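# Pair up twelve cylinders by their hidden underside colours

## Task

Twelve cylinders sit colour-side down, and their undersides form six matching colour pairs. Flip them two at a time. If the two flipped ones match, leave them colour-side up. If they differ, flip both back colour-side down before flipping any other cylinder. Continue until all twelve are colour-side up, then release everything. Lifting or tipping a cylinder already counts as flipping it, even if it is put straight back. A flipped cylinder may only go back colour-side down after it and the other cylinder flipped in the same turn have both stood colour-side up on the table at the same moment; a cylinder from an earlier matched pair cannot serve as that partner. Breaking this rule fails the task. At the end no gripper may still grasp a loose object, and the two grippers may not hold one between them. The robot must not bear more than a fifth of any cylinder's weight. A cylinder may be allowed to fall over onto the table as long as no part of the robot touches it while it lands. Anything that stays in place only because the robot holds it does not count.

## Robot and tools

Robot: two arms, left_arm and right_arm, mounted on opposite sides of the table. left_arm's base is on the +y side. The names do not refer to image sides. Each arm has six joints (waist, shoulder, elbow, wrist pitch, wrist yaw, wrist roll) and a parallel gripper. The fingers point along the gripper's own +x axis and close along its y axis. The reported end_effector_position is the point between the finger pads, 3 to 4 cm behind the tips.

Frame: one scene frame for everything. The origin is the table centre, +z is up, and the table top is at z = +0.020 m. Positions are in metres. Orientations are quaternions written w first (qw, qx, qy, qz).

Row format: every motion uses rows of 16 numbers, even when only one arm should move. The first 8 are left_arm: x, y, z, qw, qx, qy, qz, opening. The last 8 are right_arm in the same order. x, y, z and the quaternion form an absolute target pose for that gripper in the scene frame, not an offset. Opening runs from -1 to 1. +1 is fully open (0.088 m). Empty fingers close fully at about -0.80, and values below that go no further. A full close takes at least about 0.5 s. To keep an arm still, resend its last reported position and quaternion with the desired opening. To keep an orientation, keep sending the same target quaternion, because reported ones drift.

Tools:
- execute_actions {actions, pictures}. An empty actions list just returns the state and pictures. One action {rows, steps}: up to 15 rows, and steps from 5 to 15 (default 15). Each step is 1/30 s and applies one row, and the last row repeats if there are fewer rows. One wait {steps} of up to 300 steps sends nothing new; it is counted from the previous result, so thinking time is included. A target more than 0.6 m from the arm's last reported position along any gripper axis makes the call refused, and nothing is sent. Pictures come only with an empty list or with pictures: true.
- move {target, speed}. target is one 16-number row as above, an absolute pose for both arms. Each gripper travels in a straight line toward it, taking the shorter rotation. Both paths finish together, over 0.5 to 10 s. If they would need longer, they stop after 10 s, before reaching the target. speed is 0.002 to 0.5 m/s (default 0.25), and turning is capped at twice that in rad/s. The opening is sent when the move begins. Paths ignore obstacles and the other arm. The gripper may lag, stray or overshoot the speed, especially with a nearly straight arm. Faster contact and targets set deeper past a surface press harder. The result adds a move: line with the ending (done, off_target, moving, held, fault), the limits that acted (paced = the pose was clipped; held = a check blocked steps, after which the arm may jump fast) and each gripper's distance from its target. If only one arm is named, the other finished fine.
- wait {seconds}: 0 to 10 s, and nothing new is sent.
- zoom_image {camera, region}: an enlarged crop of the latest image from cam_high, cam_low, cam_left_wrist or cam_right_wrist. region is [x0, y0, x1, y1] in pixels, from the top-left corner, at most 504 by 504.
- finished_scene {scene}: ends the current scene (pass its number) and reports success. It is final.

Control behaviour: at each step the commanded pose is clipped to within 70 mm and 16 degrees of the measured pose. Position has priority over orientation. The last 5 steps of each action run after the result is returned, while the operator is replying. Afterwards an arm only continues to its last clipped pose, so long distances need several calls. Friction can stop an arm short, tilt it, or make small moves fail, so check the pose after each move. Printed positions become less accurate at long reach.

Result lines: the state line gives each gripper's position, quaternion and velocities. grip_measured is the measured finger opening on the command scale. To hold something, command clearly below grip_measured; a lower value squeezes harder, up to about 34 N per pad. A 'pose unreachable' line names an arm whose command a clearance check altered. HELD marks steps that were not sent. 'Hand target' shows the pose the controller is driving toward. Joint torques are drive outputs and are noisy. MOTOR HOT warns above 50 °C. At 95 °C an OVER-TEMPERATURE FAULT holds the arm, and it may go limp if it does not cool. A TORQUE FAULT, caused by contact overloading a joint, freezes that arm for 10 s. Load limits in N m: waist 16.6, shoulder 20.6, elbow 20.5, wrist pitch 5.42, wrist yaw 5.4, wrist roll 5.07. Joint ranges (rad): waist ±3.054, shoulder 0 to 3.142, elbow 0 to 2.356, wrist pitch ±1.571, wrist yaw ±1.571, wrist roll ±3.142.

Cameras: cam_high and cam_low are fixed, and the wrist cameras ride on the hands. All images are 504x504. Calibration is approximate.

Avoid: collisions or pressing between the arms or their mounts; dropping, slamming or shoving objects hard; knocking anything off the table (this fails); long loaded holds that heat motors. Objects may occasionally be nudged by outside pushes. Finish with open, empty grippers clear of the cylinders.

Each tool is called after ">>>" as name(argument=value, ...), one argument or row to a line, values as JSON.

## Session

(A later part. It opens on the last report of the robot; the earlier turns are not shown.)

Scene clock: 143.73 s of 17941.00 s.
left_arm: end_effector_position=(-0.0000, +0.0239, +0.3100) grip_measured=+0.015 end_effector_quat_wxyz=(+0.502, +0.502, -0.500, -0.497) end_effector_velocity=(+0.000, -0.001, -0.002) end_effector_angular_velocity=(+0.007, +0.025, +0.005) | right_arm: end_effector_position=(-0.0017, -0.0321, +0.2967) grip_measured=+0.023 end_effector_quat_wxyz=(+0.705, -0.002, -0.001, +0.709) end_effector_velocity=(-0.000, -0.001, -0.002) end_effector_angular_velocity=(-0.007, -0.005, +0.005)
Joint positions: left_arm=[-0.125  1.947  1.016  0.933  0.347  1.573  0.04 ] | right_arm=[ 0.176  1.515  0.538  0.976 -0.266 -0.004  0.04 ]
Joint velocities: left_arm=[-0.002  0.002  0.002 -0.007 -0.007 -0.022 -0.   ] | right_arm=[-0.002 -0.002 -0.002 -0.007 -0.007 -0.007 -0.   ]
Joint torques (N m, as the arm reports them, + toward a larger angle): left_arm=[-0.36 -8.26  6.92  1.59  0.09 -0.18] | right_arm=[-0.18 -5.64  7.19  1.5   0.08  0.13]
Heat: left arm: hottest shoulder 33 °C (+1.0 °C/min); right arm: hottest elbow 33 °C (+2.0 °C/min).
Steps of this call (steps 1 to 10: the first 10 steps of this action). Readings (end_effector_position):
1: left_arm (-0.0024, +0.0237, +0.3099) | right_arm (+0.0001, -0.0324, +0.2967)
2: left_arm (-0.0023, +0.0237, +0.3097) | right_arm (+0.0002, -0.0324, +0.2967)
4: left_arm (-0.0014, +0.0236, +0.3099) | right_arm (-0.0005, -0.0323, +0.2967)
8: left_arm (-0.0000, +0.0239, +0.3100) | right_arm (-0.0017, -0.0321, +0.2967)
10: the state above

>>> execute_actions(
  actions=[
    {"rows":[[0,0.02,0.308,0.5,0.5,-0.5,-0.5,0.6,0,-0.03,0.297,0.707,0,0,0.707,-0.4]],"steps":10},
  ],
)

>>> execute_actions(
  actions=[
    {"rows":[[0,0.08,0.308,0.5,0.5,-0.5,-0.5,0.6,0,-0.07,0.297,0.707,0,0,0.707,-0.4]],"steps":12},
  ],
)

>>> move(
  target=[-0.19,0.25,0.135,0.5,0.5,0.5,-0.5,0.5,-0.065,-0.263,0.155,0.5,-0.5,0.5,0.5,-0.4],
  speed=0.5,
)

>>> move(
  target=[-0.19,0.25,0.067,0.5,0.5,0.5,-0.5,0.5,-0.065,-0.263,0.076,0.5,-0.5,0.5,0.5,-0.4],
  speed=0.15,
)

>>> execute_actions(
  actions=[
    {"rows":[[-0.19,0.25,0.07,0.5,0.5,0.5,-0.5,-0.4,-0.065,-0.263,0.078,0.5,-0.5,0.5,0.5,0.5]],"steps":13},
  ],
)

>>> execute_actions(
  actions=[
    {"rows":[[-0.19,0.25,0.1,0.5,0.5,0.5,-0.5,-0.4,-0.065,-0.263,0.1,0.5,-0.5,0.5,0.5,0.5],[-0.19,0.25,0.1,0.5,0.5,0.5,-0.5,-0.4,-0.065,-0.263,0.1,0.5,-0.5,0.5,0.5,0.5],[-0.19,0.25,0.15,0.5,0.5,0.5,-0.5,-0.4,-0.065,-0.263,0.18,0.5,-0.5,0.5,0.5,0.5]],"steps":15},
  ],
)

>>> move(
  target=[0,0.08,0.308,0.5,0.5,-0.5,-0.5,-0.4,0,-0.03,0.297,0.707,0,0,0.707,0.6],
  speed=0.5,
)

>>> move(
  target=[0,0.02,0.308,0.5,0.5,-0.5,-0.5,-0.4,0,-0.03,0.297,0.707,0,0,0.707,0.6],
  speed=0.15,
)

>>> execute_actions(
  actions=[
    {"rows":[[0,0.02,0.308,0.5,0.5,-0.5,-0.5,-0.4,0,-0.03,0.297,0.707,0,0,0.707,-0.4]],"steps":15},
  ],
)

>>> execute_actions(
  actions=[
    {"rows":[[0,0.02,0.308,0.5,0.5,-0.5,-0.5,0.6,0,-0.03,0.297,0.707,0,0,0.707,-0.4]],"steps":10},
  ],
)

>>> execute_actions(
  actions=[
    {"rows":[[0,0.08,0.308,0.5,0.5,-0.5,-0.5,0.6,0,-0.07,0.297,0.707,0,0,0.707,-0.4]],"steps":12},
  ],
)

>>> move(
  target=[0,0.14,0.308,0.5,0.5,-0.5,-0.5,0.6,-0.043,-0.196,0.155,0.5,-0.5,0.5,0.5,-0.4],
  speed=0.5,
)

>>> move(
  target=[0,0.14,0.308,0.5,0.5,-0.5,-0.5,0.6,-0.043,-0.196,0.074,0.5,-0.5,0.5,0.5,-0.4],
  speed=0.15,
)

>>> execute_actions(
  actions=[
    {"rows":[[0,0.14,0.308,0.5,0.5,-0.5,-0.5,0.6,-0.043,-0.196,0.078,0.5,-0.5,0.5,0.5,0.5]],"steps":13},
  ],
)

>>> move(
  target=[0,0.14,0.308,0.5,0.5,-0.5,-0.5,0.6,-0.043,-0.196,0.135,0.5,-0.5,0.5,0.5,0.5],
  speed=0.3,
)

>>> move(
  target=[0,0.14,0.308,0.5,0.5,-0.5,-0.5,0.6,-0.055,-0.118,0.135,0.5,-0.5,0.5,0.5,0.5],
  speed=0.5,
)

Scene clock: 145.00 s of 17941.00 s.
left_arm: end_effector_position=(-0.0002, +0.0234, +0.3105) grip_measured=+0.195 end_effector_quat_wxyz=(+0.501, +0.501, -0.501, -0.497) end_effector_velocity=(+0.002, -0.005, +0.007) end_effector_angular_velocity=(-0.007, +0.005, +0.005) | right_arm: end_effector_position=(-0.0016, -0.0321, +0.2965) grip_measured=+0.022 end_effector_quat_wxyz=(+0.706, -0.002, -0.000, +0.709) end_effector_velocity=(-0.002, -0.001, -0.005) end_effector_angular_velocity=(-0.021, -0.002, +0.020)
Joint positions: left_arm=[-0.125  1.948  1.019  0.933  0.35   1.573  0.049] | right_arm=[ 0.176  1.516  0.538  0.976 -0.265 -0.003  0.04 ]
Joint velocities: left_arm=[-0.002  0.002  0.032 -0.022 -0.007 -0.007  0.161] | right_arm=[-0.002 -0.002 -0.002 -0.022 -0.022 -0.007 -0.   ]
Joint torques (N m, as the arm reports them, + toward a larger angle): left_arm=[-0.13 -8.09  6.64  1.52  0.05 -0.13] | right_arm=[-0.17 -5.75  7.14  1.5   0.03  0.13]
Heat: left arm: hottest shoulder 33 °C (+0.0 °C/min); right arm: hottest elbow 33 °C (+2.0 °C/min).
Off your previous action's commanded pose (left_arm): 0.005 m, 0 deg at its last step (step 5 of this call).
Off your previous action's commanded pose (right_arm): 0.003 m, 0 deg at its last step (step 5 of this call).
Steps of this call (steps 1 to 5: the last 5 steps of your previous action; steps 6 to 33: nothing new was sent; steps 34 to 38: the first 5 steps of this action). Readings (end_effector_position):
34: left_arm (+0.0001, +0.0239, +0.3098) | right_arm (-0.0017, -0.0321, +0.2967)
35: left_arm (+0.0001, +0.0239, +0.3098) | right_arm (-0.0017, -0.0321, +0.2967)
37: left_arm (-0.0002, +0.0236, +0.3103) | right_arm (-0.0016, -0.0321, +0.2965)
38: the state above

Scene clock: 145.40 s of 17941.00 s.
left_arm: end_effector_position=(+0.0024, +0.0657, +0.3052) grip_measured=+0.592 end_effector_quat_wxyz=(+0.500, +0.503, -0.497, -0.500) end_effector_velocity=(+0.011, +0.100, +0.000) end_effector_angular_velocity=(+0.011, -0.002, +0.024) | right_arm: end_effector_position=(+0.0004, -0.0607, +0.2978) grip_measured=+0.022 end_effector_quat_wxyz=(+0.708, -0.000, -0.003, +0.707) end_effector_velocity=(-0.002, -0.059, +0.011) end_effector_angular_velocity=(+0.021, -0.014, +0.020)
Joint positions: left_arm=[-0.074  1.838  0.844  0.988  0.401  1.573  0.068] | right_arm=[ 0.14   1.4    0.44   0.963 -0.295 -0.003  0.04 ]
Joint velocities: left_arm=[ 0.134 -0.286 -0.379  0.081  0.11   0.007  0.003] | right_arm=[-0.076 -0.281 -0.178 -0.081 -0.095 -0.007 -0.   ]
Joint torques (N m, as the arm reports them, + toward a larger angle): left_arm=[ -0.15 -10.41   4.22   1.87   0.22  -0.09] | right_arm=[-0.22 -6.72  4.97  1.21 -0.12  0.14]
Heat: left arm: hottest shoulder 33 °C (+0.0 °C/min); right arm: hottest elbow 33 °C (+2.0 °C/min).
Off your previous action's commanded pose (left_arm): 0.005 m, 0 deg at its last step (step 5 of this call).
Off your previous action's commanded pose (right_arm): 0.003 m, 0 deg at its last step (step 5 of this call).
Steps of this call (steps 1 to 5: the last 5 steps of your previous action; steps 6 to 12: the first 7 steps of this action). Readings (end_effector_position):
6: left_arm (-0.0016, +0.0273, +0.3114) | right_arm (-0.0016, -0.0353, +0.2966)
7: left_arm (-0.0024, +0.0354, +0.3095) | right_arm (-0.0011, -0.0411, +0.2960)
9: left_arm (-0.0010, +0.0514, +0.3064) | right_arm (-0.0001, -0.0522, +0.2963)
12: the state above

Scene clock: 148.53 s of 17941.00 s.
left_arm: end_effector_position=(-0.1893, +0.2501, +0.1344) grip_measured=+0.500 end_effector_quat_wxyz=(+0.501, +0.495, +0.502, -0.502) end_effector_velocity=(-0.001, +0.006, -0.001) end_effector_angular_velocity=(+0.028, +0.002, +0.005) | right_arm: end_effector_position=(-0.0646, -0.2660, +0.1556) grip_measured=+0.022 end_effector_quat_wxyz=(+0.495, -0.502, +0.498, +0.505) end_effector_velocity=(-0.001, -0.002, -0.000) end_effector_angular_velocity=(-0.007, +0.007, +0.005)
Joint positions: left_arm=[-0.675  1.756  0.969 -0.776  0.006 -0.202  0.064] | right_arm=[ 0.412  1.211  0.664 -1.023 -0.006 -0.038  0.04 ]
Joint velocities: left_arm=[-0.002  0.002 -0.002 -0.022  0.007 -0.007 -0.   ] | right_arm=[-0.002 -0.002 -0.002 -0.007 -0.007 -0.007 -0.001]
Joint torques (N m, as the arm reports them, + toward a larger angle): left_arm=[-0.23 -5.83  5.49  0.19  0.17 -0.13] | right_arm=[ 0.26 -3.04  7.05 -0.07  0.02  0.19]
Heat: left arm: hottest shoulder 33 °C (+1.0 °C/min); right arm: hottest elbow 33 °C (+2.0 °C/min).
Hand target (left_arm): -0.191, +0.249, +0.133; +0.499, +0.495, +0.505, -0.500
Hand target (right_arm): -0.065, -0.264, +0.157; +0.497, -0.502, +0.498, +0.503
Off your previous action's commanded pose (left_arm): 0.006 m, 0 deg at its last step (step 5 of this call).
Off your previous action's commanded pose (right_arm): 0.004 m, 0 deg at its last step (step 5 of this call).
Off the commanded pose (left_arm): 0.001 m, 1 deg.
Off the commanded pose (right_arm): 0.003 m, 1 deg.
Kept back: nothing.
move: done
camera_calibration (this result's frames):
cam_left_wrist: T_world_to_cam=[[-0.999652, -0.0064651, -0.025565, -0.171666], [-0.0135779, 0.957281, 0.288842, -0.247998], [0.0226055, 0.289088, -0.957036, 0.133571], [0, 0, 0, 1]] pos_world=[-0.177993, 0.19768, 0.195075]
cam_right_wrist: T_world_to_cam=[[0.997126, 0.0717297, 0.0243898, 0.0859922], [0.0608656, -0.950116, 0.305899, -0.263263], [0.0451152, -0.303535, -0.951751, 0.150123], [0, 0, 0, 1]] pos_world=[-0.0764942, -0.210731, 0.221314]

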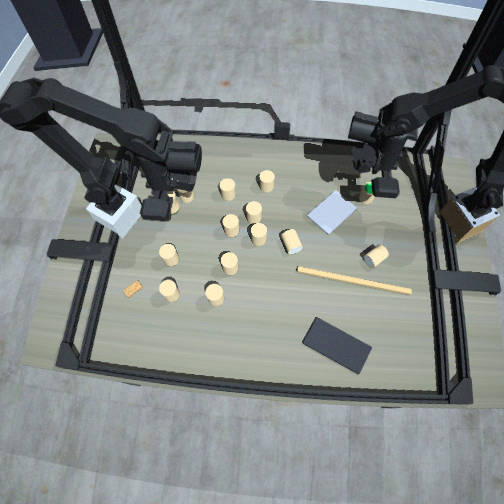

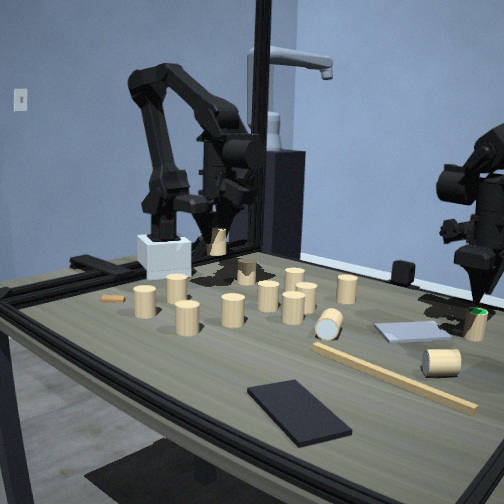

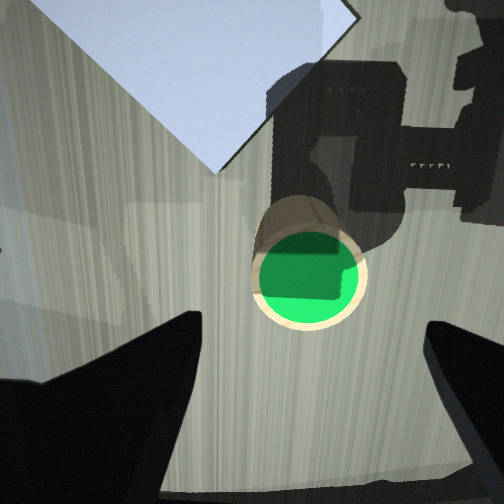

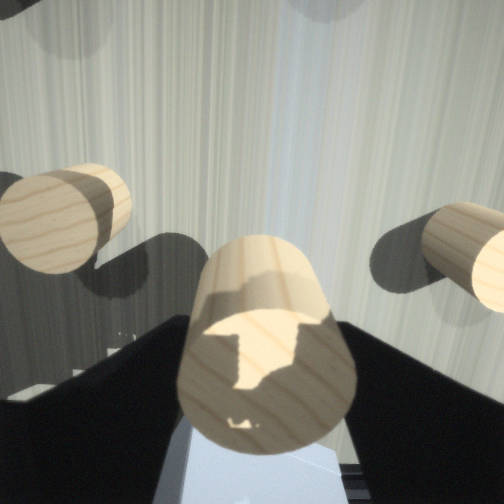

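Scene clock: 149.63 s of 17941.00 s.
left_arm: end_effector_position=(-0.1906, +0.2451, +0.0721) grip_measured=+0.500 end_effector_quat_wxyz=(+0.504, +0.493, +0.498, -0.505) end_effector_velocity=(+0.001, +0.005, -0.002) end_effector_angular_velocity=(+0.015, -0.010, +0.005) | right_arm: end_effector_position=(-0.0648, -0.2610, +0.0793) grip_measured=+0.022 end_effector_quat_wxyz=(+0.502, -0.497, +0.497, +0.504) end_effector_velocity=(+0.000, -0.000, -0.004) end_effector_angular_velocity=(-0.002, +0.007, +0.000)
Joint positions: left_arm=[-0.678  1.925  0.88  -0.506  0.003 -0.202  0.064] | right_arm=[ 0.417  1.421  0.46  -0.598 -0.003 -0.022  0.04 ]
Joint velocities: left_arm=[-0.002  0.002 -0.007 -0.007 -0.007 -0.007 -0.   ] | right_arm=[-0.007  0.017 -0.007  0.022 -0.007 -0.007 -0.   ]
Joint torques (N m, as the arm reports them, + toward a larger angle): left_arm=[-0.25 -6.08  3.27  0.51 -0.18  0.03] | right_arm=[ 0.28 -3.54  3.47  0.33  0.02  0.19]
Heat: left arm: hottest shoulder 33 °C (+1.0 °C/min); right arm: hottest elbow 33 °C (+2.0 °C/min).
Hand target (left_arm): -0.190, +0.250, +0.067; +0.500, +0.500, +0.500, -0.500
Hand target (right_arm): -0.065, -0.264, +0.076; +0.500, -0.500, +0.500, +0.500
Off the commanded pose (left_arm): 0.007 m, 1 deg.
Off the commanded pose (right_arm): 0.004 m, 1 deg.
Kept back: nothing.
move: done
camera_calibration (this result's frames):
cam_left_wrist: T_world_to_cam=[[-0.999643, -0.00417824, -0.0263974, -0.175047], [-0.0113141, 0.960992, 0.276345, -0.224795], [0.0242131, 0.276545, -0.960696, 0.0789986], [0, 0, 0, 1]] pos_world=[-0.17944, 0.193448, 0.133394]
cam_right_wrist: T_world_to_cam=[[0.997774, 0.0603992, 0.0282699, 0.0845484], [0.049356, -0.953902, 0.296033, -0.23616], [0.0448469, -0.293979, -0.954759, 0.0817444], [0, 0, 0, 1]] pos_world=[-0.0763703, -0.206349, 0.145567]

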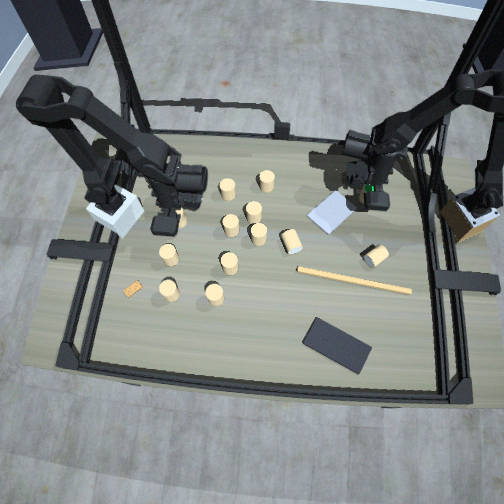

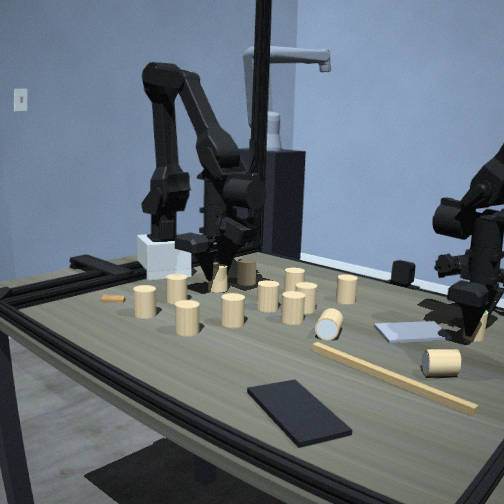

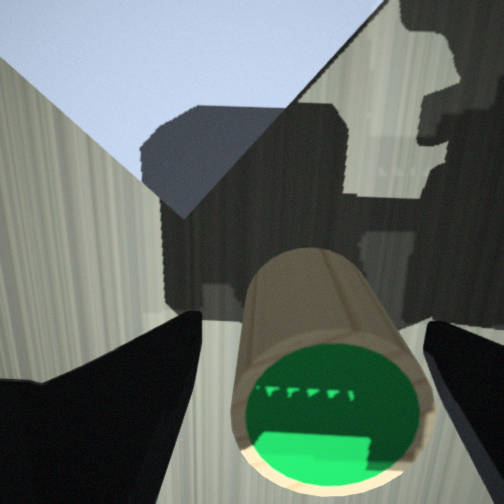

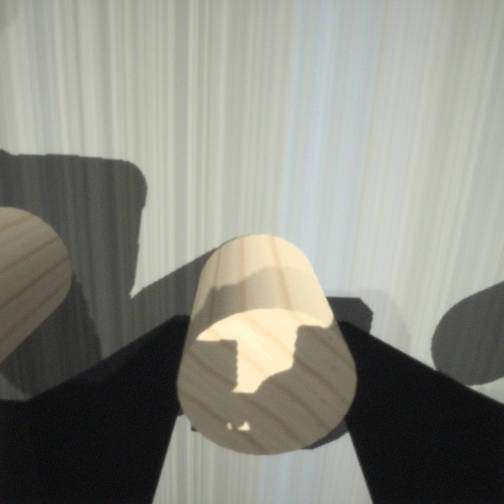

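Scene clock: 149.90 s of 17941.00 s.
left_arm: end_effector_position=(-0.1905, +0.2464, +0.0719) grip_measured=+0.016 end_effector_quat_wxyz=(+0.503, +0.495, +0.499, -0.504) end_effector_velocity=(-0.001, +0.006, +0.000) end_effector_angular_velocity=(+0.023, +0.003, +0.005) | right_arm: end_effector_position=(-0.0648, -0.2611, +0.0792) grip_measured=+0.417 end_effector_quat_wxyz=(+0.502, -0.497, +0.497, +0.504) end_effector_velocity=(-0.001, -0.002, -0.000) end_effector_angular_velocity=(-0.007, +0.007, +0.005)
Joint positions: left_arm=[-0.678  1.926  0.88  -0.512  0.003 -0.202  0.04 ] | right_arm=[ 0.417  1.422  0.46  -0.598 -0.003 -0.022  0.059]
Joint velocities: left_arm=[-0.002 -0.002 -0.002 -0.022  0.007 -0.007 -0.   ] | right_arm=[-0.002 -0.002 -0.002 -0.007 -0.007 -0.007  0.024]
Joint torques (N m, as the arm reports them, + toward a larger angle): left_arm=[ 0.01 -7.11  3.58  0.23 -0.14  0.05] | right_arm=[ 0.28 -3.57  4.42 -0.06  0.02  0.17]
Heat: left arm: hottest shoulder 33 °C (+1.0 °C/min); right arm: hottest elbow 33 °C (+2.0 °C/min).
Steps of this call (steps 1 to 8: the first 8 steps of this action). Readings (end_effector_position):
1: left_arm (-0.1906, +0.2451, +0.0720) | right_arm (-0.0648, -0.2611, +0.0792)
2: left_arm (-0.1906, +0.2452, +0.0720) | right_arm (-0.0648, -0.2611, +0.0792)
4: left_arm (-0.1904, +0.2458, +0.0719) | right_arm (-0.0649, -0.2610, +0.0792)
8: the state above

Scene clock: 150.40 s of 17941.00 s.
left_arm: end_effector_position=(-0.1901, +0.2482, +0.1401) grip_measured=+0.016 end_effector_quat_wxyz=(+0.502, +0.496, +0.500, -0.503) end_effector_velocity=(+0.004, +0.009, +0.090) end_effector_angular_velocity=(+0.054, -0.018, -0.005) | right_arm: end_effector_position=(-0.0648, -0.2570, +0.1569) grip_measured=+0.499 end_effector_quat_wxyz=(+0.502, -0.497, +0.497, +0.504) end_effector_velocity=(-0.001, -0.019, +0.179) end_effector_angular_velocity=(-0.027, +0.008, +0.005)
Joint positions: left_arm=[-0.678  1.75   0.986 -0.798  0.003 -0.202  0.04 ] | right_arm=[ 0.417  1.239  0.687 -1.007 -0.003 -0.022  0.063]
Joint velocities: left_arm=[ 0.002 -0.173  0.203 -0.432 -0.007  0.007 -0.   ] | right_arm=[-0.002 -0.32   0.54  -0.886 -0.007 -0.007  0.001]
Joint torques (N m, as the arm reports them, + toward a larger angle): left_arm=[-0.1  -7.28  4.95  0.05 -0.17  0.03] | right_arm=[ 0.25 -4.03  5.87 -0.21  0.01  0.16]
Heat: left arm: hottest shoulder 33 °C (+1.0 °C/min); right arm: hottest elbow 33 °C (+2.0 °C/min).
Off your previous action's commanded pose (left_arm): 0.004 m, 1 deg at its last step (step 5 of this call).
Off your previous action's commanded pose (right_arm): 0.002 m, 1 deg at its last step (step 5 of this call).
Steps of this call (steps 1 to 5: the last 5 steps of your previous action; steps 6 to 15: the first 10 steps of this action). Readings (end_effector_position):
6: left_arm (-0.1900, +0.2486, +0.0742) | right_arm (-0.0649, -0.2631, +0.0811)
7: left_arm (-0.1891, +0.2529, +0.0773) | right_arm (-0.0649, -0.2658, +0.0835)
9: left_arm (-0.1875, +0.2607, +0.0939) | right_arm (-0.0650, -0.2693, +0.0991)
13: left_arm (-0.1897, +0.2502, +0.1307) | right_arm (-0.0648, -0.2577, +0.1420)
15: the state above

Scene clock: 153.70 s of 17941.00 s.
left_arm: end_effector_position=(-0.0012, +0.0843, +0.3090) grip_measured=+0.015 end_effector_quat_wxyz=(+0.496, +0.501, -0.502, -0.502) end_effector_velocity=(-0.001, -0.002, +0.003) end_effector_angular_velocity=(-0.011, +0.002, -0.020) | right_arm: end_effector_position=(-0.0015, -0.0304, +0.2966) grip_measured=+0.600 end_effector_quat_wxyz=(+0.711, -0.003, -0.004, +0.703) end_effector_velocity=(-0.002, -0.000, +0.003) end_effector_angular_velocity=(+0.016, -0.026, +0.020)
Joint positions: left_arm=[-0.057  1.771  0.774  0.992  0.43   1.578  0.04 ] | right_arm=[ 0.185  1.522  0.54   0.983 -0.241 -0.009  0.068]
Joint velocities: left_arm=[ 0.002  0.007  0.012  0.007  0.022 -0.007 -0.   ] | right_arm=[-0.002  0.002 -0.002  0.022 -0.022 -0.022 -0.   ]
Joint torques (N m, as the arm reports them, + toward a larger angle): left_arm=[ 0.47 -6.93  6.44  1.86  0.15  0.07] | right_arm=[-0.3  -5.57  6.65  1.54 -0.12  0.2 ]
Heat: left arm: hottest shoulder 33 °C (+1.0 °C/min); right arm: hottest elbow 33 °C (+2.0 °C/min).
Hand target (left_arm): +0.001, +0.082, +0.310; +0.495, +0.500, -0.505, -0.499
Hand target (right_arm): -0.000, -0.029, +0.295; +0.711, -0.001, -0.001, +0.703
Off your previous action's commanded pose (left_arm): 0.008 m, 1 deg at its last step (step 5 of this call).
Off your previous action's commanded pose (right_arm): 0.009 m, 0 deg at its last step (step 5 of this call).
Off the commanded pose (left_arm): 0.005 m, 1 deg.
Off the commanded pose (right_arm): 0.002 m, 1 deg.
Kept back: nothing.
move: done
camera_calibration (this result's frames):
cam_left_wrist: T_world_to_cam=[[0.00555435, -0.0286453, -0.999574, 0.323846], [0.95798, 0.28682, -0.00289632, 0.0106384], [0.286781, -0.957556, 0.0290347, 0.144974], [0, 0, 0, 1]] pos_world=[-0.0535658, 0.145046, 0.319529]
cam_right_wrist: T_world_to_cam=[[0.996908, -0.0403244, 0.0674349, -0.0133826], [0.0519183, -0.306121, -0.950576, 0.305833], [0.0589746, 0.951138, -0.303081, 0.198813], [0, 0, 0, 1]] pos_world=[-0.014262, -0.0960159, 0.351876]

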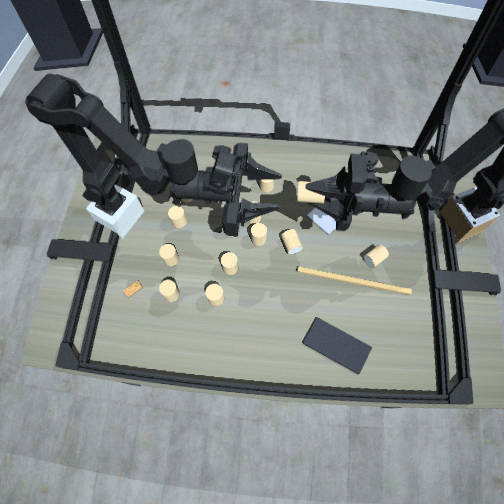

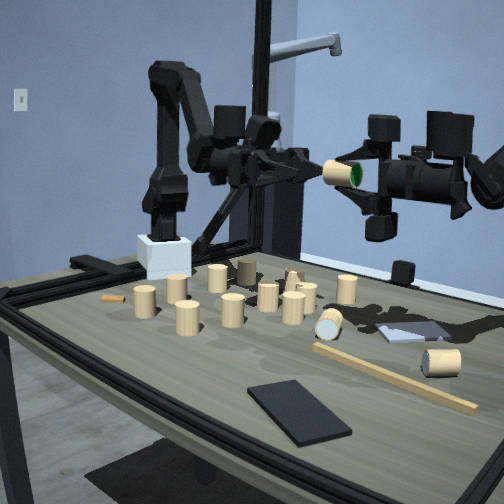

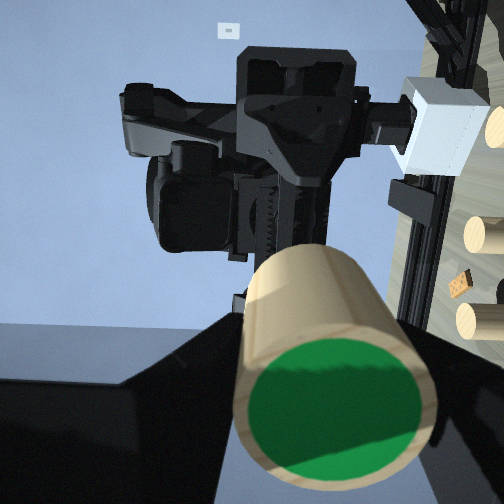

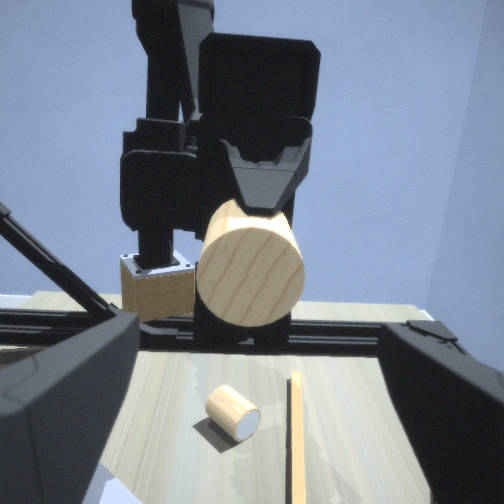

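Scene clock: 154.67 s of 17941.00 s.
left_arm: end_effector_position=(-0.0002, +0.0239, +0.3095) grip_measured=+0.016 end_effector_quat_wxyz=(+0.500, +0.500, -0.501, -0.499) end_effector_velocity=(-0.004, -0.002, -0.004) end_effector_angular_velocity=(+0.011, -0.003, -0.015) | right_arm: end_effector_position=(-0.0011, -0.0309, +0.2961) grip_measured=+0.600 end_effector_quat_wxyz=(+0.707, -0.002, -0.002, +0.707) end_effector_velocity=(-0.005, -0.000, -0.000) end_effector_angular_velocity=(+0.002, -0.023, +0.034)
Joint positions: left_arm=[-0.122  1.949  1.017  0.933  0.357  1.573  0.04 ] | right_arm=[ 0.177  1.522  0.54   0.982 -0.259 -0.005  0.068]
Joint velocities: left_arm=[-0.007  0.007  0.002 -0.007  0.007  0.007 -0.   ] | right_arm=[-0.002  0.002 -0.002  0.007 -0.037 -0.022 -0.   ]
Joint torques (N m, as the arm reports them, + toward a larger angle): left_arm=[-0.14 -8.33  7.22  1.65 -0.04 -0.15] | right_arm=[-0.32 -6.57  6.81  1.17 -0.12  0.19]
Heat: left arm: hottest shoulder 33 °C (+1.0 °C/min); right arm: hottest elbow 33 °C (+1.0 °C/min).
Hand target (left_arm): -0.000, +0.020, +0.308; +0.500, +0.500, -0.500, -0.500
Hand target (right_arm): -0.000, -0.030, +0.297; +0.707, +0.000, +0.000, +0.707
Off the commanded pose (left_arm): 0.004 m, 0 deg.
Off the commanded pose (right_arm): 0.002 m, 0 deg.
Kept back: nothing.
move: done
camera_calibration (this result's frames):
cam_left_wrist: T_world_to_cam=[[0.00355874, -0.0348914, -0.999385, 0.322676], [0.955751, 0.294097, -0.0068644, 0.028041], [0.294156, -0.955138, 0.0343941, 0.0851733], [0, 0, 0, 1]] pos_world=[-0.0530027, 0.0843641, 0.31974]
cam_right_wrist: T_world_to_cam=[[0.997538, -0.0295508, 0.0636056, -0.0123259], [0.0514847, -0.307309, -0.950216, 0.305069], [0.0476262, 0.951151, -0.305031, 0.19967], [0, 0, 0, 1]] pos_world=[-0.0129203, -0.0965302, 0.351571]

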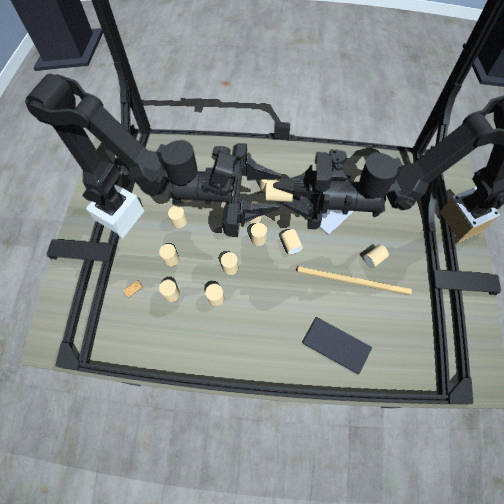

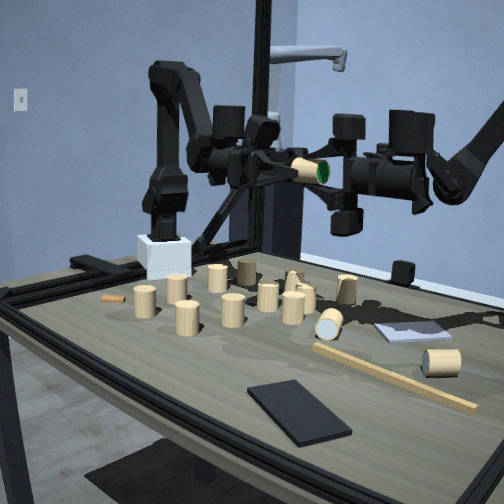

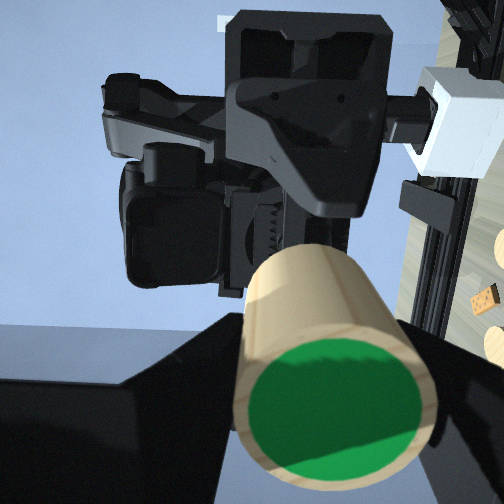

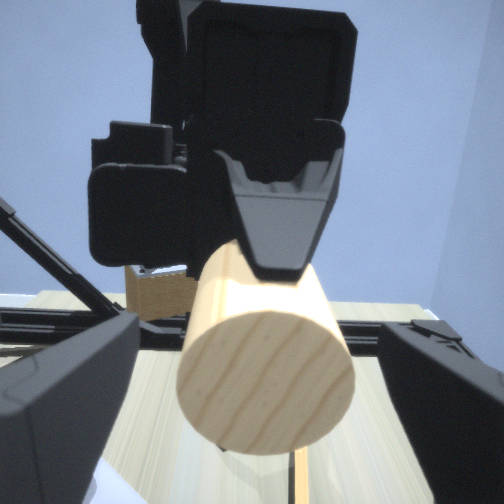

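Scene clock: 155.00 s of 17941.00 s.
left_arm: end_effector_position=(-0.0001, +0.0236, +0.3094) grip_measured=+0.015 end_effector_quat_wxyz=(+0.500, +0.501, -0.501, -0.499) end_effector_velocity=(-0.005, -0.000, -0.001) end_effector_angular_velocity=(+0.007, +0.010, -0.015) | right_arm: end_effector_position=(-0.0011, -0.0309, +0.2961) grip_measured=+0.023 end_effector_quat_wxyz=(+0.707, -0.002, -0.001, +0.707) end_effector_velocity=(-0.002, -0.000, -0.005) end_effector_angular_velocity=(-0.021, -0.002, +0.010)
Joint positions: left_arm=[-0.123  1.949  1.019  0.931  0.356  1.573  0.04 ] | right_arm=[ 0.177  1.522  0.54   0.981 -0.26  -0.005  0.04 ]
Joint velocities: left_arm=[-0.007 -0.002 -0.002 -0.007  0.007 -0.007 -0.   ] | right_arm=[ 0.002 -0.002 -0.002 -0.022 -0.007 -0.007 -0.001]
Joint torques (N m, as the arm reports them, + toward a larger angle): left_arm=[-0.29 -8.53  6.99  1.54  0.02 -0.13] | right_arm=[-0.19 -6.6   6.82  1.17 -0.09  0.18]
Heat: left arm: hottest shoulder 33 °C (+1.0 °C/min); right arm: hottest elbow 33 °C (+1.0 °C/min).
Steps of this call (steps 1 to 10: the first 10 steps of this action). Readings (end_effector_position):
1: left_arm (-0.0003, +0.0238, +0.3094) | right_arm (-0.0011, -0.0309, +0.2961)
2: left_arm (-0.0003, +0.0237, +0.3094) | right_arm (-0.0011, -0.0309, +0.2961)
4: left_arm (-0.0003, +0.0236, +0.3093) | right_arm (-0.0011, -0.0309, +0.2961)
8: left_arm (-0.0001, +0.0236, +0.3094) | right_arm (-0.0011, -0.0309, +0.2961)
10: the state above

Scene clock: 155.33 s of 17941.00 s.
left_arm: end_effector_position=(-0.0001, +0.0234, +0.3099) grip_measured=+0.195 end_effector_quat_wxyz=(+0.500, +0.501, -0.501, -0.498) end_effector_velocity=(+0.001, -0.003, +0.010) end_effector_angular_velocity=(-0.025, -0.002, +0.005) | right_arm: end_effector_position=(-0.0011, -0.0310, +0.2957) grip_measured=+0.023 end_effector_quat_wxyz=(+0.707, -0.002, -0.001, +0.708) end_effector_velocity=(-0.002, -0.000, -0.007) end_effector_angular_velocity=(-0.026, -0.000, +0.020)
Joint positions: left_arm=[-0.123  1.949  1.02   0.932  0.355  1.573  0.049] | right_arm=[ 0.177  1.522  0.54   0.979 -0.261 -0.005  0.04 ]
Joint velocities: left_arm=[-0.002 -0.002  0.017  0.007 -0.007 -0.007  0.161] | right_arm=[-0.002  0.002 -0.002 -0.022 -0.022 -0.007 -0.   ]
Joint torques (N m, as the arm reports them, + toward a larger angle): left_arm=[-0.19 -8.54  6.57  1.58 -0.05 -0.19] | right_arm=[-0.23 -6.6   6.83  1.31 -0.07  0.18]
Heat: left arm: hottest shoulder 33 °C (+1.0 °C/min); right arm: hottest elbow 33 °C (+1.0 °C/min).
Off your previous action's commanded pose (left_arm): 0.004 m, 0 deg at its last step (step 5 of this call).
Off your previous action's commanded pose (right_arm): 0.002 m, 0 deg at its last step (step 5 of this call).
Steps of this call (steps 1 to 5: the last 5 steps of your previous action; steps 6 to 10: the first 5 steps of this action). Readings (end_effector_position):
6: left_arm (-0.0002, +0.0235, +0.3094) | right_arm (-0.0011, -0.0310, +0.2961)
7: left_arm (-0.0002, +0.0235, +0.3094) | right_arm (-0.0011, -0.0310, +0.2961)
9: left_arm (-0.0001, +0.0234, +0.3097) | right_arm (-0.0011, -0.0310, +0.2958)
10: the state above

Scene clock: 155.73 s of 17941.00 s.
left_arm: end_effector_position=(+0.0026, +0.0657, +0.3054) grip_measured=+0.592 end_effector_quat_wxyz=(+0.500, +0.503, -0.497, -0.500) end_effector_velocity=(+0.010, +0.100, +0.007) end_effector_angular_velocity=(-0.016, +0.001, +0.034) | right_arm: end_effector_position=(+0.0005, -0.0607, +0.2977) grip_measured=+0.023 end_effector_quat_wxyz=(+0.708, -0.001, -0.003, +0.706) end_effector_velocity=(-0.005, -0.059, +0.013) end_effector_angular_velocity=(+0.026, -0.016, +0.034)
Joint positions: left_arm=[-0.074  1.838  0.845  0.988  0.401  1.573  0.068] | right_arm=[ 0.139  1.4    0.44   0.963 -0.295 -0.005  0.04 ]
Joint velocities: left_arm=[ 0.129 -0.291 -0.383  0.11   0.095 -0.007  0.003] | right_arm=[-0.076 -0.286 -0.178 -0.081 -0.11  -0.007 -0.   ]
Joint torques (N m, as the arm reports them, + toward a larger angle): left_arm=[  0.14 -10.14   4.64   1.78   0.17  -0.13] | right_arm=[-0.26 -6.6   4.97  1.23 -0.13  0.19]
Heat: left arm: hottest shoulder 34 °C (+2.0 °C/min); right arm: hottest elbow 33 °C (+1.0 °C/min).
Off your previous action's commanded pose (left_arm): 0.004 m, 0 deg at its last step (step 5 of this call).
Off your previous action's commanded pose (right_arm): 0.002 m, 0 deg at its last step (step 5 of this call).
Steps of this call (steps 1 to 5: the last 5 steps of your previous action; steps 6 to 12: the first 7 steps of this action). Readings (end_effector_position):
6: left_arm (-0.0010, +0.0273, +0.3106) | right_arm (-0.0013, -0.0345, +0.2955)
7: left_arm (-0.0018, +0.0353, +0.3090) | right_arm (-0.0009, -0.0406, +0.2950)
9: left_arm (-0.0008, +0.0513, +0.3064) | right_arm (-0.0001, -0.0521, +0.2955)
12: the state above

Scene clock: 158.33 s of 17941.00 s.
left_arm: end_effector_position=(+0.0010, +0.1367, +0.3089) grip_measured=+0.600 end_effector_quat_wxyz=(+0.499, +0.501, -0.501, -0.499) end_effector_velocity=(-0.001, +0.001, +0.002) end_effector_angular_velocity=(-0.006, +0.004, +0.005) | right_arm: end_effector_position=(-0.0429, -0.1991, +0.1560) grip_measured=+0.023 end_effector_quat_wxyz=(+0.496, -0.501, +0.497, +0.506) end_effector_velocity=(-0.001, -0.005, -0.002) end_effector_angular_velocity=(-0.031, +0.011, +0.005)
Joint positions: left_arm=[0.025 1.617 0.585 1.033 0.504 1.573 0.068] | right_arm=[ 0.326  1.496  0.883 -0.954 -0.007 -0.124  0.04 ]
Joint velocities: left_arm=[-0.002 -0.007 -0.007  0.007 -0.007 -0.007 -0.   ] | right_arm=[-0.002  0.012  0.002 -0.022 -0.007 -0.007 -0.   ]
Joint torques (N m, as the arm reports them, + toward a larger angle): left_arm=[ 0.27 -8.01  4.52  1.7   0.15 -0.1 ] | right_arm=[ 0.26 -5.15  6.95 -0.07  0.02  0.18]
Heat: left arm: hottest shoulder 34 °C (+1.0 °C/min); right arm: hottest elbow 33 °C (+1.0 °C/min).
Hand target (left_arm): +0.000, +0.140, +0.308; +0.500, +0.500, -0.500, -0.500
Hand target (right_arm): -0.043, -0.197, +0.156; +0.496, -0.502, +0.498, +0.503
Off your previous action's commanded pose (left_arm): 0.006 m, 0 deg at its last step (step 5 of this call).
Off your previous action's commanded pose (right_arm): 0.004 m, 0 deg at its last step (step 5 of this call).
Off the commanded pose (left_arm): 0.004 m, 0 deg.
Off the commanded pose (right_arm): 0.003 m, 1 deg.
Kept back: nothing.
move: done
camera_calibration (this result's frames):
cam_left_wrist: T_world_to_cam=[[0.00341531, -0.0341158, -0.999412, 0.325955], [0.955862, 0.293738, -0.0067605, -0.00622769], [0.293796, -0.955277, 0.0336132, 0.192887], [0, 0, 0, 1]] pos_world=[-0.0518299, 0.19721, 0.319238]
cam_right_wrist: T_world_to_cam=[[0.997145, 0.0716608, 0.0238003, 0.0596208], [0.061109, -0.950992, 0.303118, -0.200932], [0.0443556, -0.300798, -0.952656, 0.170538], [0, 0, 0, 1]] pos_world=[-0.0547362, -0.14406, 0.221952]

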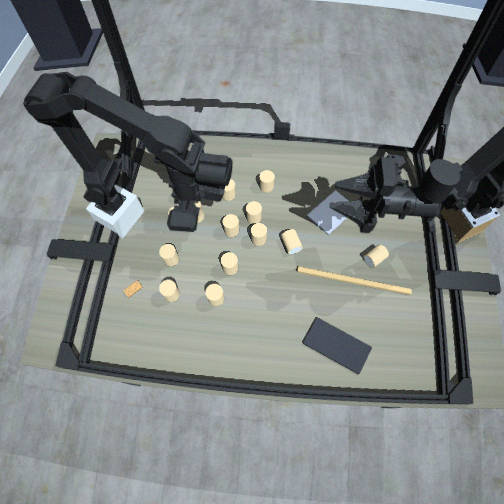

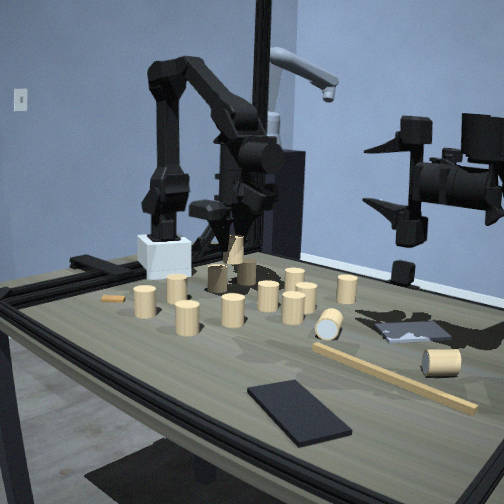

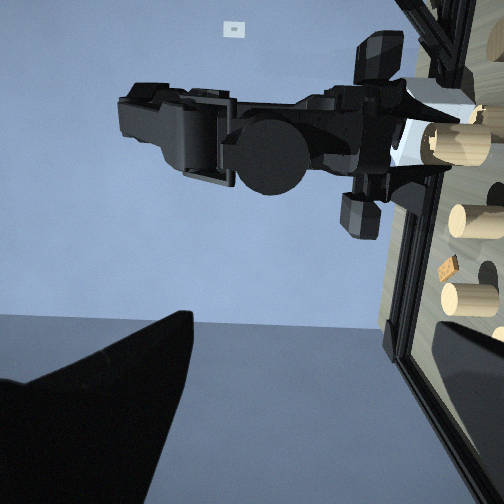

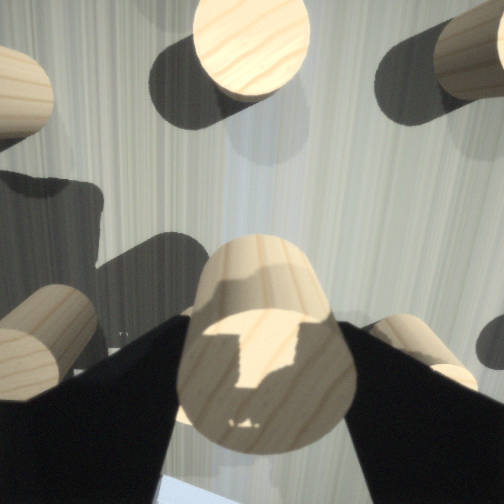

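Scene clock: 159.40 s of 17941.00 s.
left_arm: end_effector_position=(+0.0008, +0.1370, +0.3086) grip_measured=+0.600 end_effector_quat_wxyz=(+0.499, +0.501, -0.501, -0.499) end_effector_velocity=(-0.002, +0.000, -0.004) end_effector_angular_velocity=(+0.019, +0.018, -0.010) | right_arm: end_effector_position=(-0.0425, -0.1943, +0.0797) grip_measured=+0.023 end_effector_quat_wxyz=(+0.502, -0.497, +0.496, +0.504) end_effector_velocity=(-0.001, -0.002, +0.000) end_effector_angular_velocity=(-0.006, +0.008, +0.005)
Joint positions: left_arm=[0.025 1.617 0.584 1.034 0.504 1.573 0.068] | right_arm=[ 0.329  1.682  0.715 -0.592 -0.003 -0.11   0.04 ]
Joint velocities: left_arm=[-0.002 -0.002 -0.002 -0.022  0.007 -0.007 -0.   ] | right_arm=[-0.002 -0.002 -0.002 -0.007 -0.007 -0.007 -0.   ]
Joint torques (N m, as the arm reports them, + toward a larger angle): left_arm=[ 0.2  -7.61  3.97  1.78  0.13 -0.16] | right_arm=[ 0.28 -4.67  3.37  0.78  0.02  0.18]
Heat: left arm: hottest shoulder 34 °C (+2.0 °C/min); right arm: hottest elbow 33 °C (+1.0 °C/min).
Hand target (left_arm): -0.000, +0.140, +0.308; +0.500, +0.500, -0.500, -0.500
Hand target (right_arm): -0.043, -0.197, +0.074; +0.500, -0.500, +0.500, +0.500
Off the commanded pose (left_arm): 0.003 m, 0 deg.
Off the commanded pose (right_arm): 0.006 m, 1 deg.
Kept back: nothing.
move: done
camera_calibration (this result's frames):
cam_left_wrist: T_world_to_cam=[[0.00341531, -0.0341158, -0.999412, 0.325694], [0.955862, 0.293738, -0.0067605, -0.00617352], [0.293796, -0.955277, 0.0336132, 0.193164], [0, 0, 0, 1]] pos_world=[-0.0519622, 0.19745, 0.318968]
cam_right_wrist: T_world_to_cam=[[0.997719, 0.060736, 0.0294734, 0.0582126], [0.0493806, -0.954266, 0.294853, -0.173738], [0.0460336, -0.292725, -0.955088, 0.101035], [0, 0, 0, 1]] pos_world=[-0.0541515, -0.139753, 0.146008]

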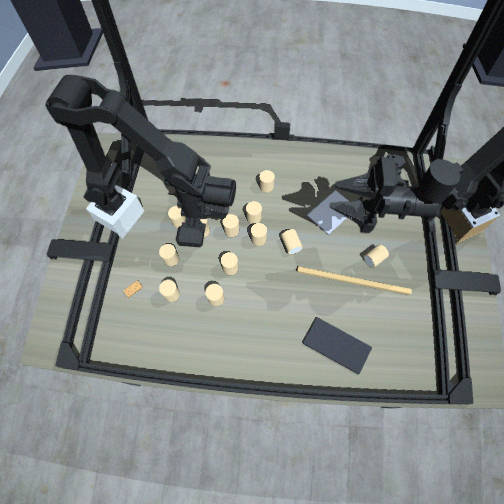

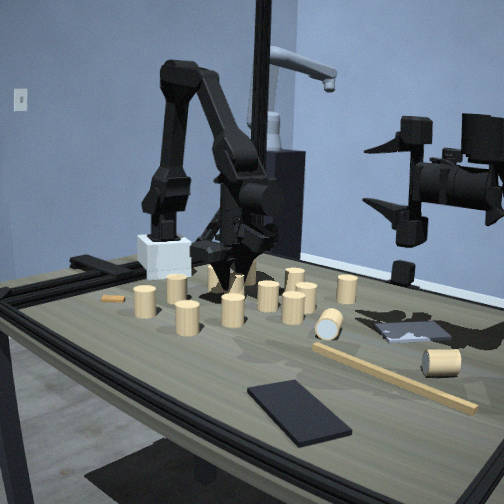

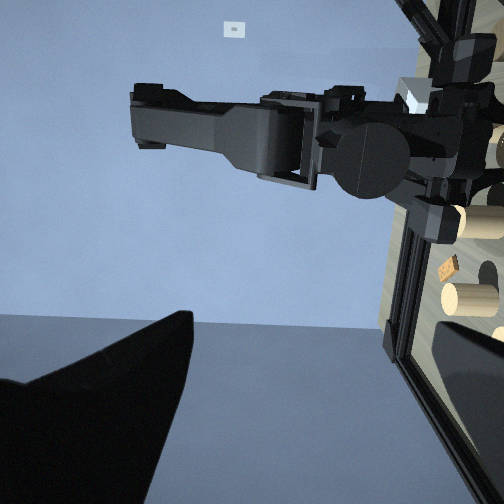

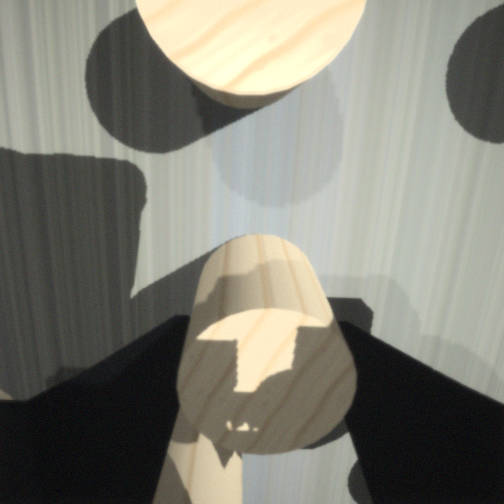

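Scene clock: 159.67 s of 17941.00 s.
left_arm: end_effector_position=(+0.0008, +0.1370, +0.3086) grip_measured=+0.600 end_effector_quat_wxyz=(+0.499, +0.501, -0.501, -0.499) end_effector_velocity=(+0.002, +0.000, +0.003) end_effector_angular_velocity=(-0.011, -0.013, +0.010) | right_arm: end_effector_position=(-0.0425, -0.1945, +0.0796) grip_measured=+0.417 end_effector_quat_wxyz=(+0.502, -0.497, +0.497, +0.504) end_effector_velocity=(-0.002, -0.010, -0.001) end_effector_angular_velocity=(-0.040, +0.012, +0.005)
Joint positions: left_arm=[0.025 1.617 0.584 1.034 0.504 1.573 0.068] | right_arm=[ 0.329  1.682  0.715 -0.592 -0.003 -0.11   0.059]
Joint velocities: left_arm=[ 0.002 -0.002  0.002  0.007 -0.007  0.007 -0.   ] | right_arm=[-0.002 -0.002 -0.007 -0.037 -0.007 -0.007  0.025]
Joint torques (N m, as the arm reports them, + toward a larger angle): left_arm=[ 0.08 -7.9   4.14  1.8   0.11 -0.1 ] | right_arm=[ 0.28 -5.63  4.65 -0.08  0.01  0.18]
Heat: left arm: hottest shoulder 34 °C (+2.0 °C/min); right arm: hottest elbow 33 °C (+1.0 °C/min).
Steps of this call (steps 1 to 8: the first 8 steps of this action). Readings (end_effector_position):
1: left_arm (+0.0008, +0.1370, +0.3086) | right_arm (-0.0425, -0.1943, +0.0797)
2: left_arm (+0.0008, +0.1370, +0.3086) | right_arm (-0.0425, -0.1943, +0.0797)
4: left_arm (+0.0008, +0.1370, +0.3086) | right_arm (-0.0425, -0.1943, +0.0797)
8: the state above

Scene clock: 161.03 s of 17941.00 s.
left_arm: end_effector_position=(+0.0008, +0.1370, +0.3089) grip_measured=+0.600 end_effector_quat_wxyz=(+0.500, +0.500, -0.501, -0.499) end_effector_velocity=(-0.001, +0.001, -0.000) end_effector_angular_velocity=(-0.002, +0.006, +0.005) | right_arm: end_effector_position=(-0.0429, -0.1979, +0.1308) grip_measured=+0.500 end_effector_quat_wxyz=(+0.495, -0.503, +0.503, +0.499) end_effector_velocity=(+0.000, -0.005, +0.003) end_effector_angular_velocity=(-0.021, +0.010, -0.000)
Joint positions: left_arm=[0.025 1.617 0.584 1.035 0.504 1.573 0.068] | right_arm=[ 0.329  1.559  0.832 -0.857 -0.003 -0.11   0.063]
Joint velocities: left_arm=[-0.002 -0.002 -0.007  0.007 -0.007 -0.007 -0.   ] | right_arm=[-0.007 -0.007  0.007 -0.037 -0.007 -0.007 -0.   ]
Joint torques (N m, as the arm reports them, + toward a larger angle): left_arm=[ 0.07 -8.04  4.31  1.75  0.11 -0.13] | right_arm=[ 0.27 -7.43  6.49 -0.11  0.01  0.18]
Heat: left arm: hottest shoulder 34 °C (+2.0 °C/min); right arm: hottest elbow 33 °C (+2.0 °C/min).
Hand target (left_arm): +0.000, +0.140, +0.308; +0.500, +0.500, -0.500, -0.500
Hand target (right_arm): -0.043, -0.195, +0.135; +0.500, -0.500, +0.500, +0.500
Off your previous action's commanded pose (left_arm): 0.003 m, 0 deg at its last step (step 5 of this call).
Off your previous action's commanded pose (right_arm): 0.002 m, 1 deg at its last step (step 5 of this call).
Off the commanded pose (left_arm): 0.003 m, 0 deg.
Off the commanded pose (right_arm): 0.005 m, 1 deg.
Kept back: nothing.
move: done
camera_calibration (this result's frames):
cam_left_wrist: T_world_to_cam=[[0.00340223, -0.0347835, -0.999389, 0.326004], [0.955862, 0.293733, -0.00696925, -0.00610024], [0.293796, -0.955254, 0.0342475, 0.192989], [0, 0, 0, 1]] pos_world=[-0.0519777, 0.197485, 0.319152]
cam_right_wrist: T_world_to_cam=[[0.997792, 0.0614211, 0.0252582, 0.0579977], [0.0502063, -0.946588, 0.318512, -0.193759], [0.0434724, -0.316541, -0.947582, 0.143043], [0, 0, 0, 1]] pos_world=[-0.0543602, -0.141694, 0.195795]

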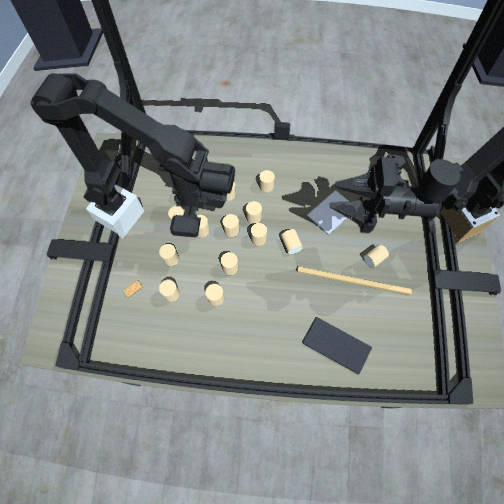

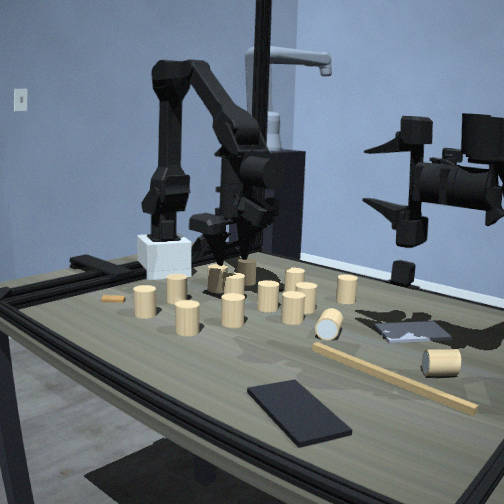

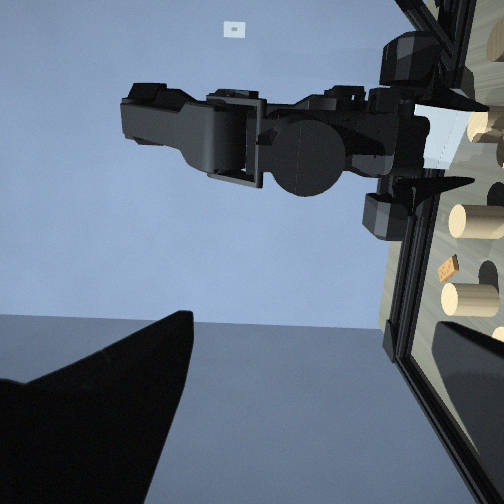

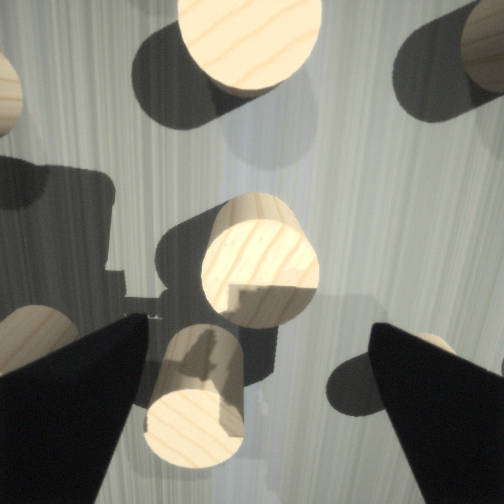

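Scene clock: 161.97 s of 17941.00 s.
left_arm: end_effector_position=(+0.0008, +0.1370, +0.3089) grip_measured=+0.600 end_effector_quat_wxyz=(+0.500, +0.500, -0.501, -0.499) end_effector_velocity=(-0.005, +0.000, -0.000) end_effector_angular_velocity=(-0.002, +0.006, -0.015) | right_arm: end_effector_position=(-0.0545, -0.1196, +0.1361) grip_measured=+0.500 end_effector_quat_wxyz=(+0.501, -0.499, +0.498, +0.503) end_effector_velocity=(-0.006, +0.002, -0.001) end_effector_angular_velocity=(-0.006, +0.037, -0.005)
Joint positions: left_arm=[0.025 1.617 0.584 1.035 0.504 1.573 0.068] | right_arm=[ 0.393  1.813  1.144 -0.895 -0.002 -0.046  0.064]
Joint velocities: left_arm=[-0.007 -0.002 -0.007  0.007  0.007 -0.007 -0.   ] | right_arm=[ 0.002  0.012  0.012 -0.007 -0.037  0.007 -0.   ]
Joint torques (N m, as the arm reports them, + toward a larger angle): left_arm=[ 0.2  -8.03  4.01  1.76  0.14 -0.11] | right_arm=[ 0.32 -7.26  6.65 -0.09  0.02  0.19]
Heat: left arm: hottest shoulder 34 °C (+2.0 °C/min); right arm: hottest elbow 33 °C (+2.0 °C/min).
Hand target (left_arm): +0.000, +0.140, +0.308; +0.500, +0.500, -0.500, -0.500
Hand target (right_arm): -0.055, -0.118, +0.135; +0.500, -0.500, +0.500, +0.500
Off the commanded pose (left_arm): 0.003 m, 0 deg.
Off the commanded pose (right_arm): 0.002 m, 0 deg.
Kept back: nothing.
move: done
camera_calibration (this result's frames):
cam_left_wrist: T_world_to_cam=[[0.00340223, -0.0347835, -0.999389, 0.326004], [0.955862, 0.293733, -0.00696925, -0.00610024], [0.293796, -0.955254, 0.0342475, 0.192989], [0, 0, 0, 1]] pos_world=[-0.0519777, 0.197485, 0.319152]
cam_right_wrist: T_world_to_cam=[[0.997738, 0.0609041, 0.028449, 0.0641669], [0.0495796, -0.95253, 0.300381, -0.118977], [0.045393, -0.298292, -0.953395, 0.176453], [0, 0, 0, 1]] pos_world=[-0.0661326, -0.0646027, 0.202143]

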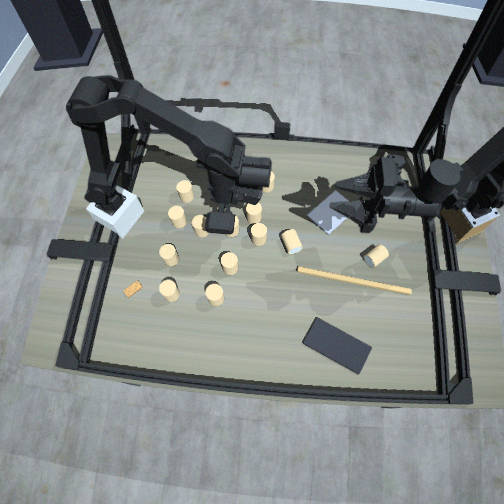

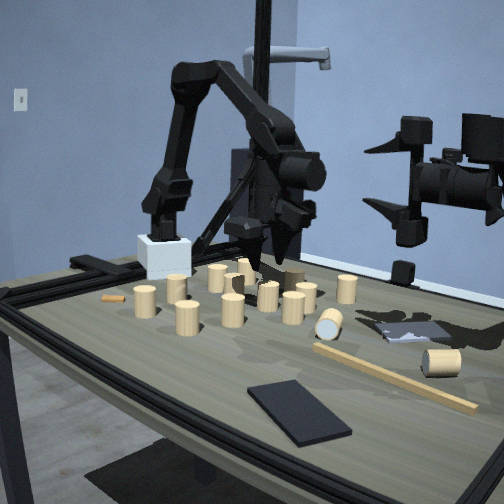

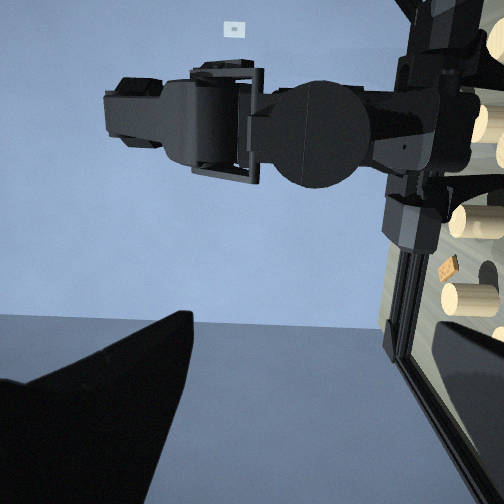

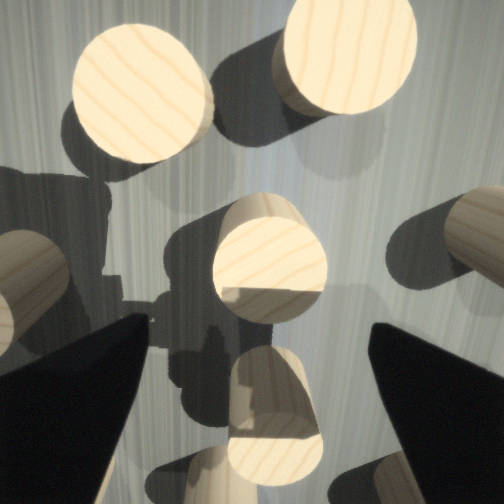

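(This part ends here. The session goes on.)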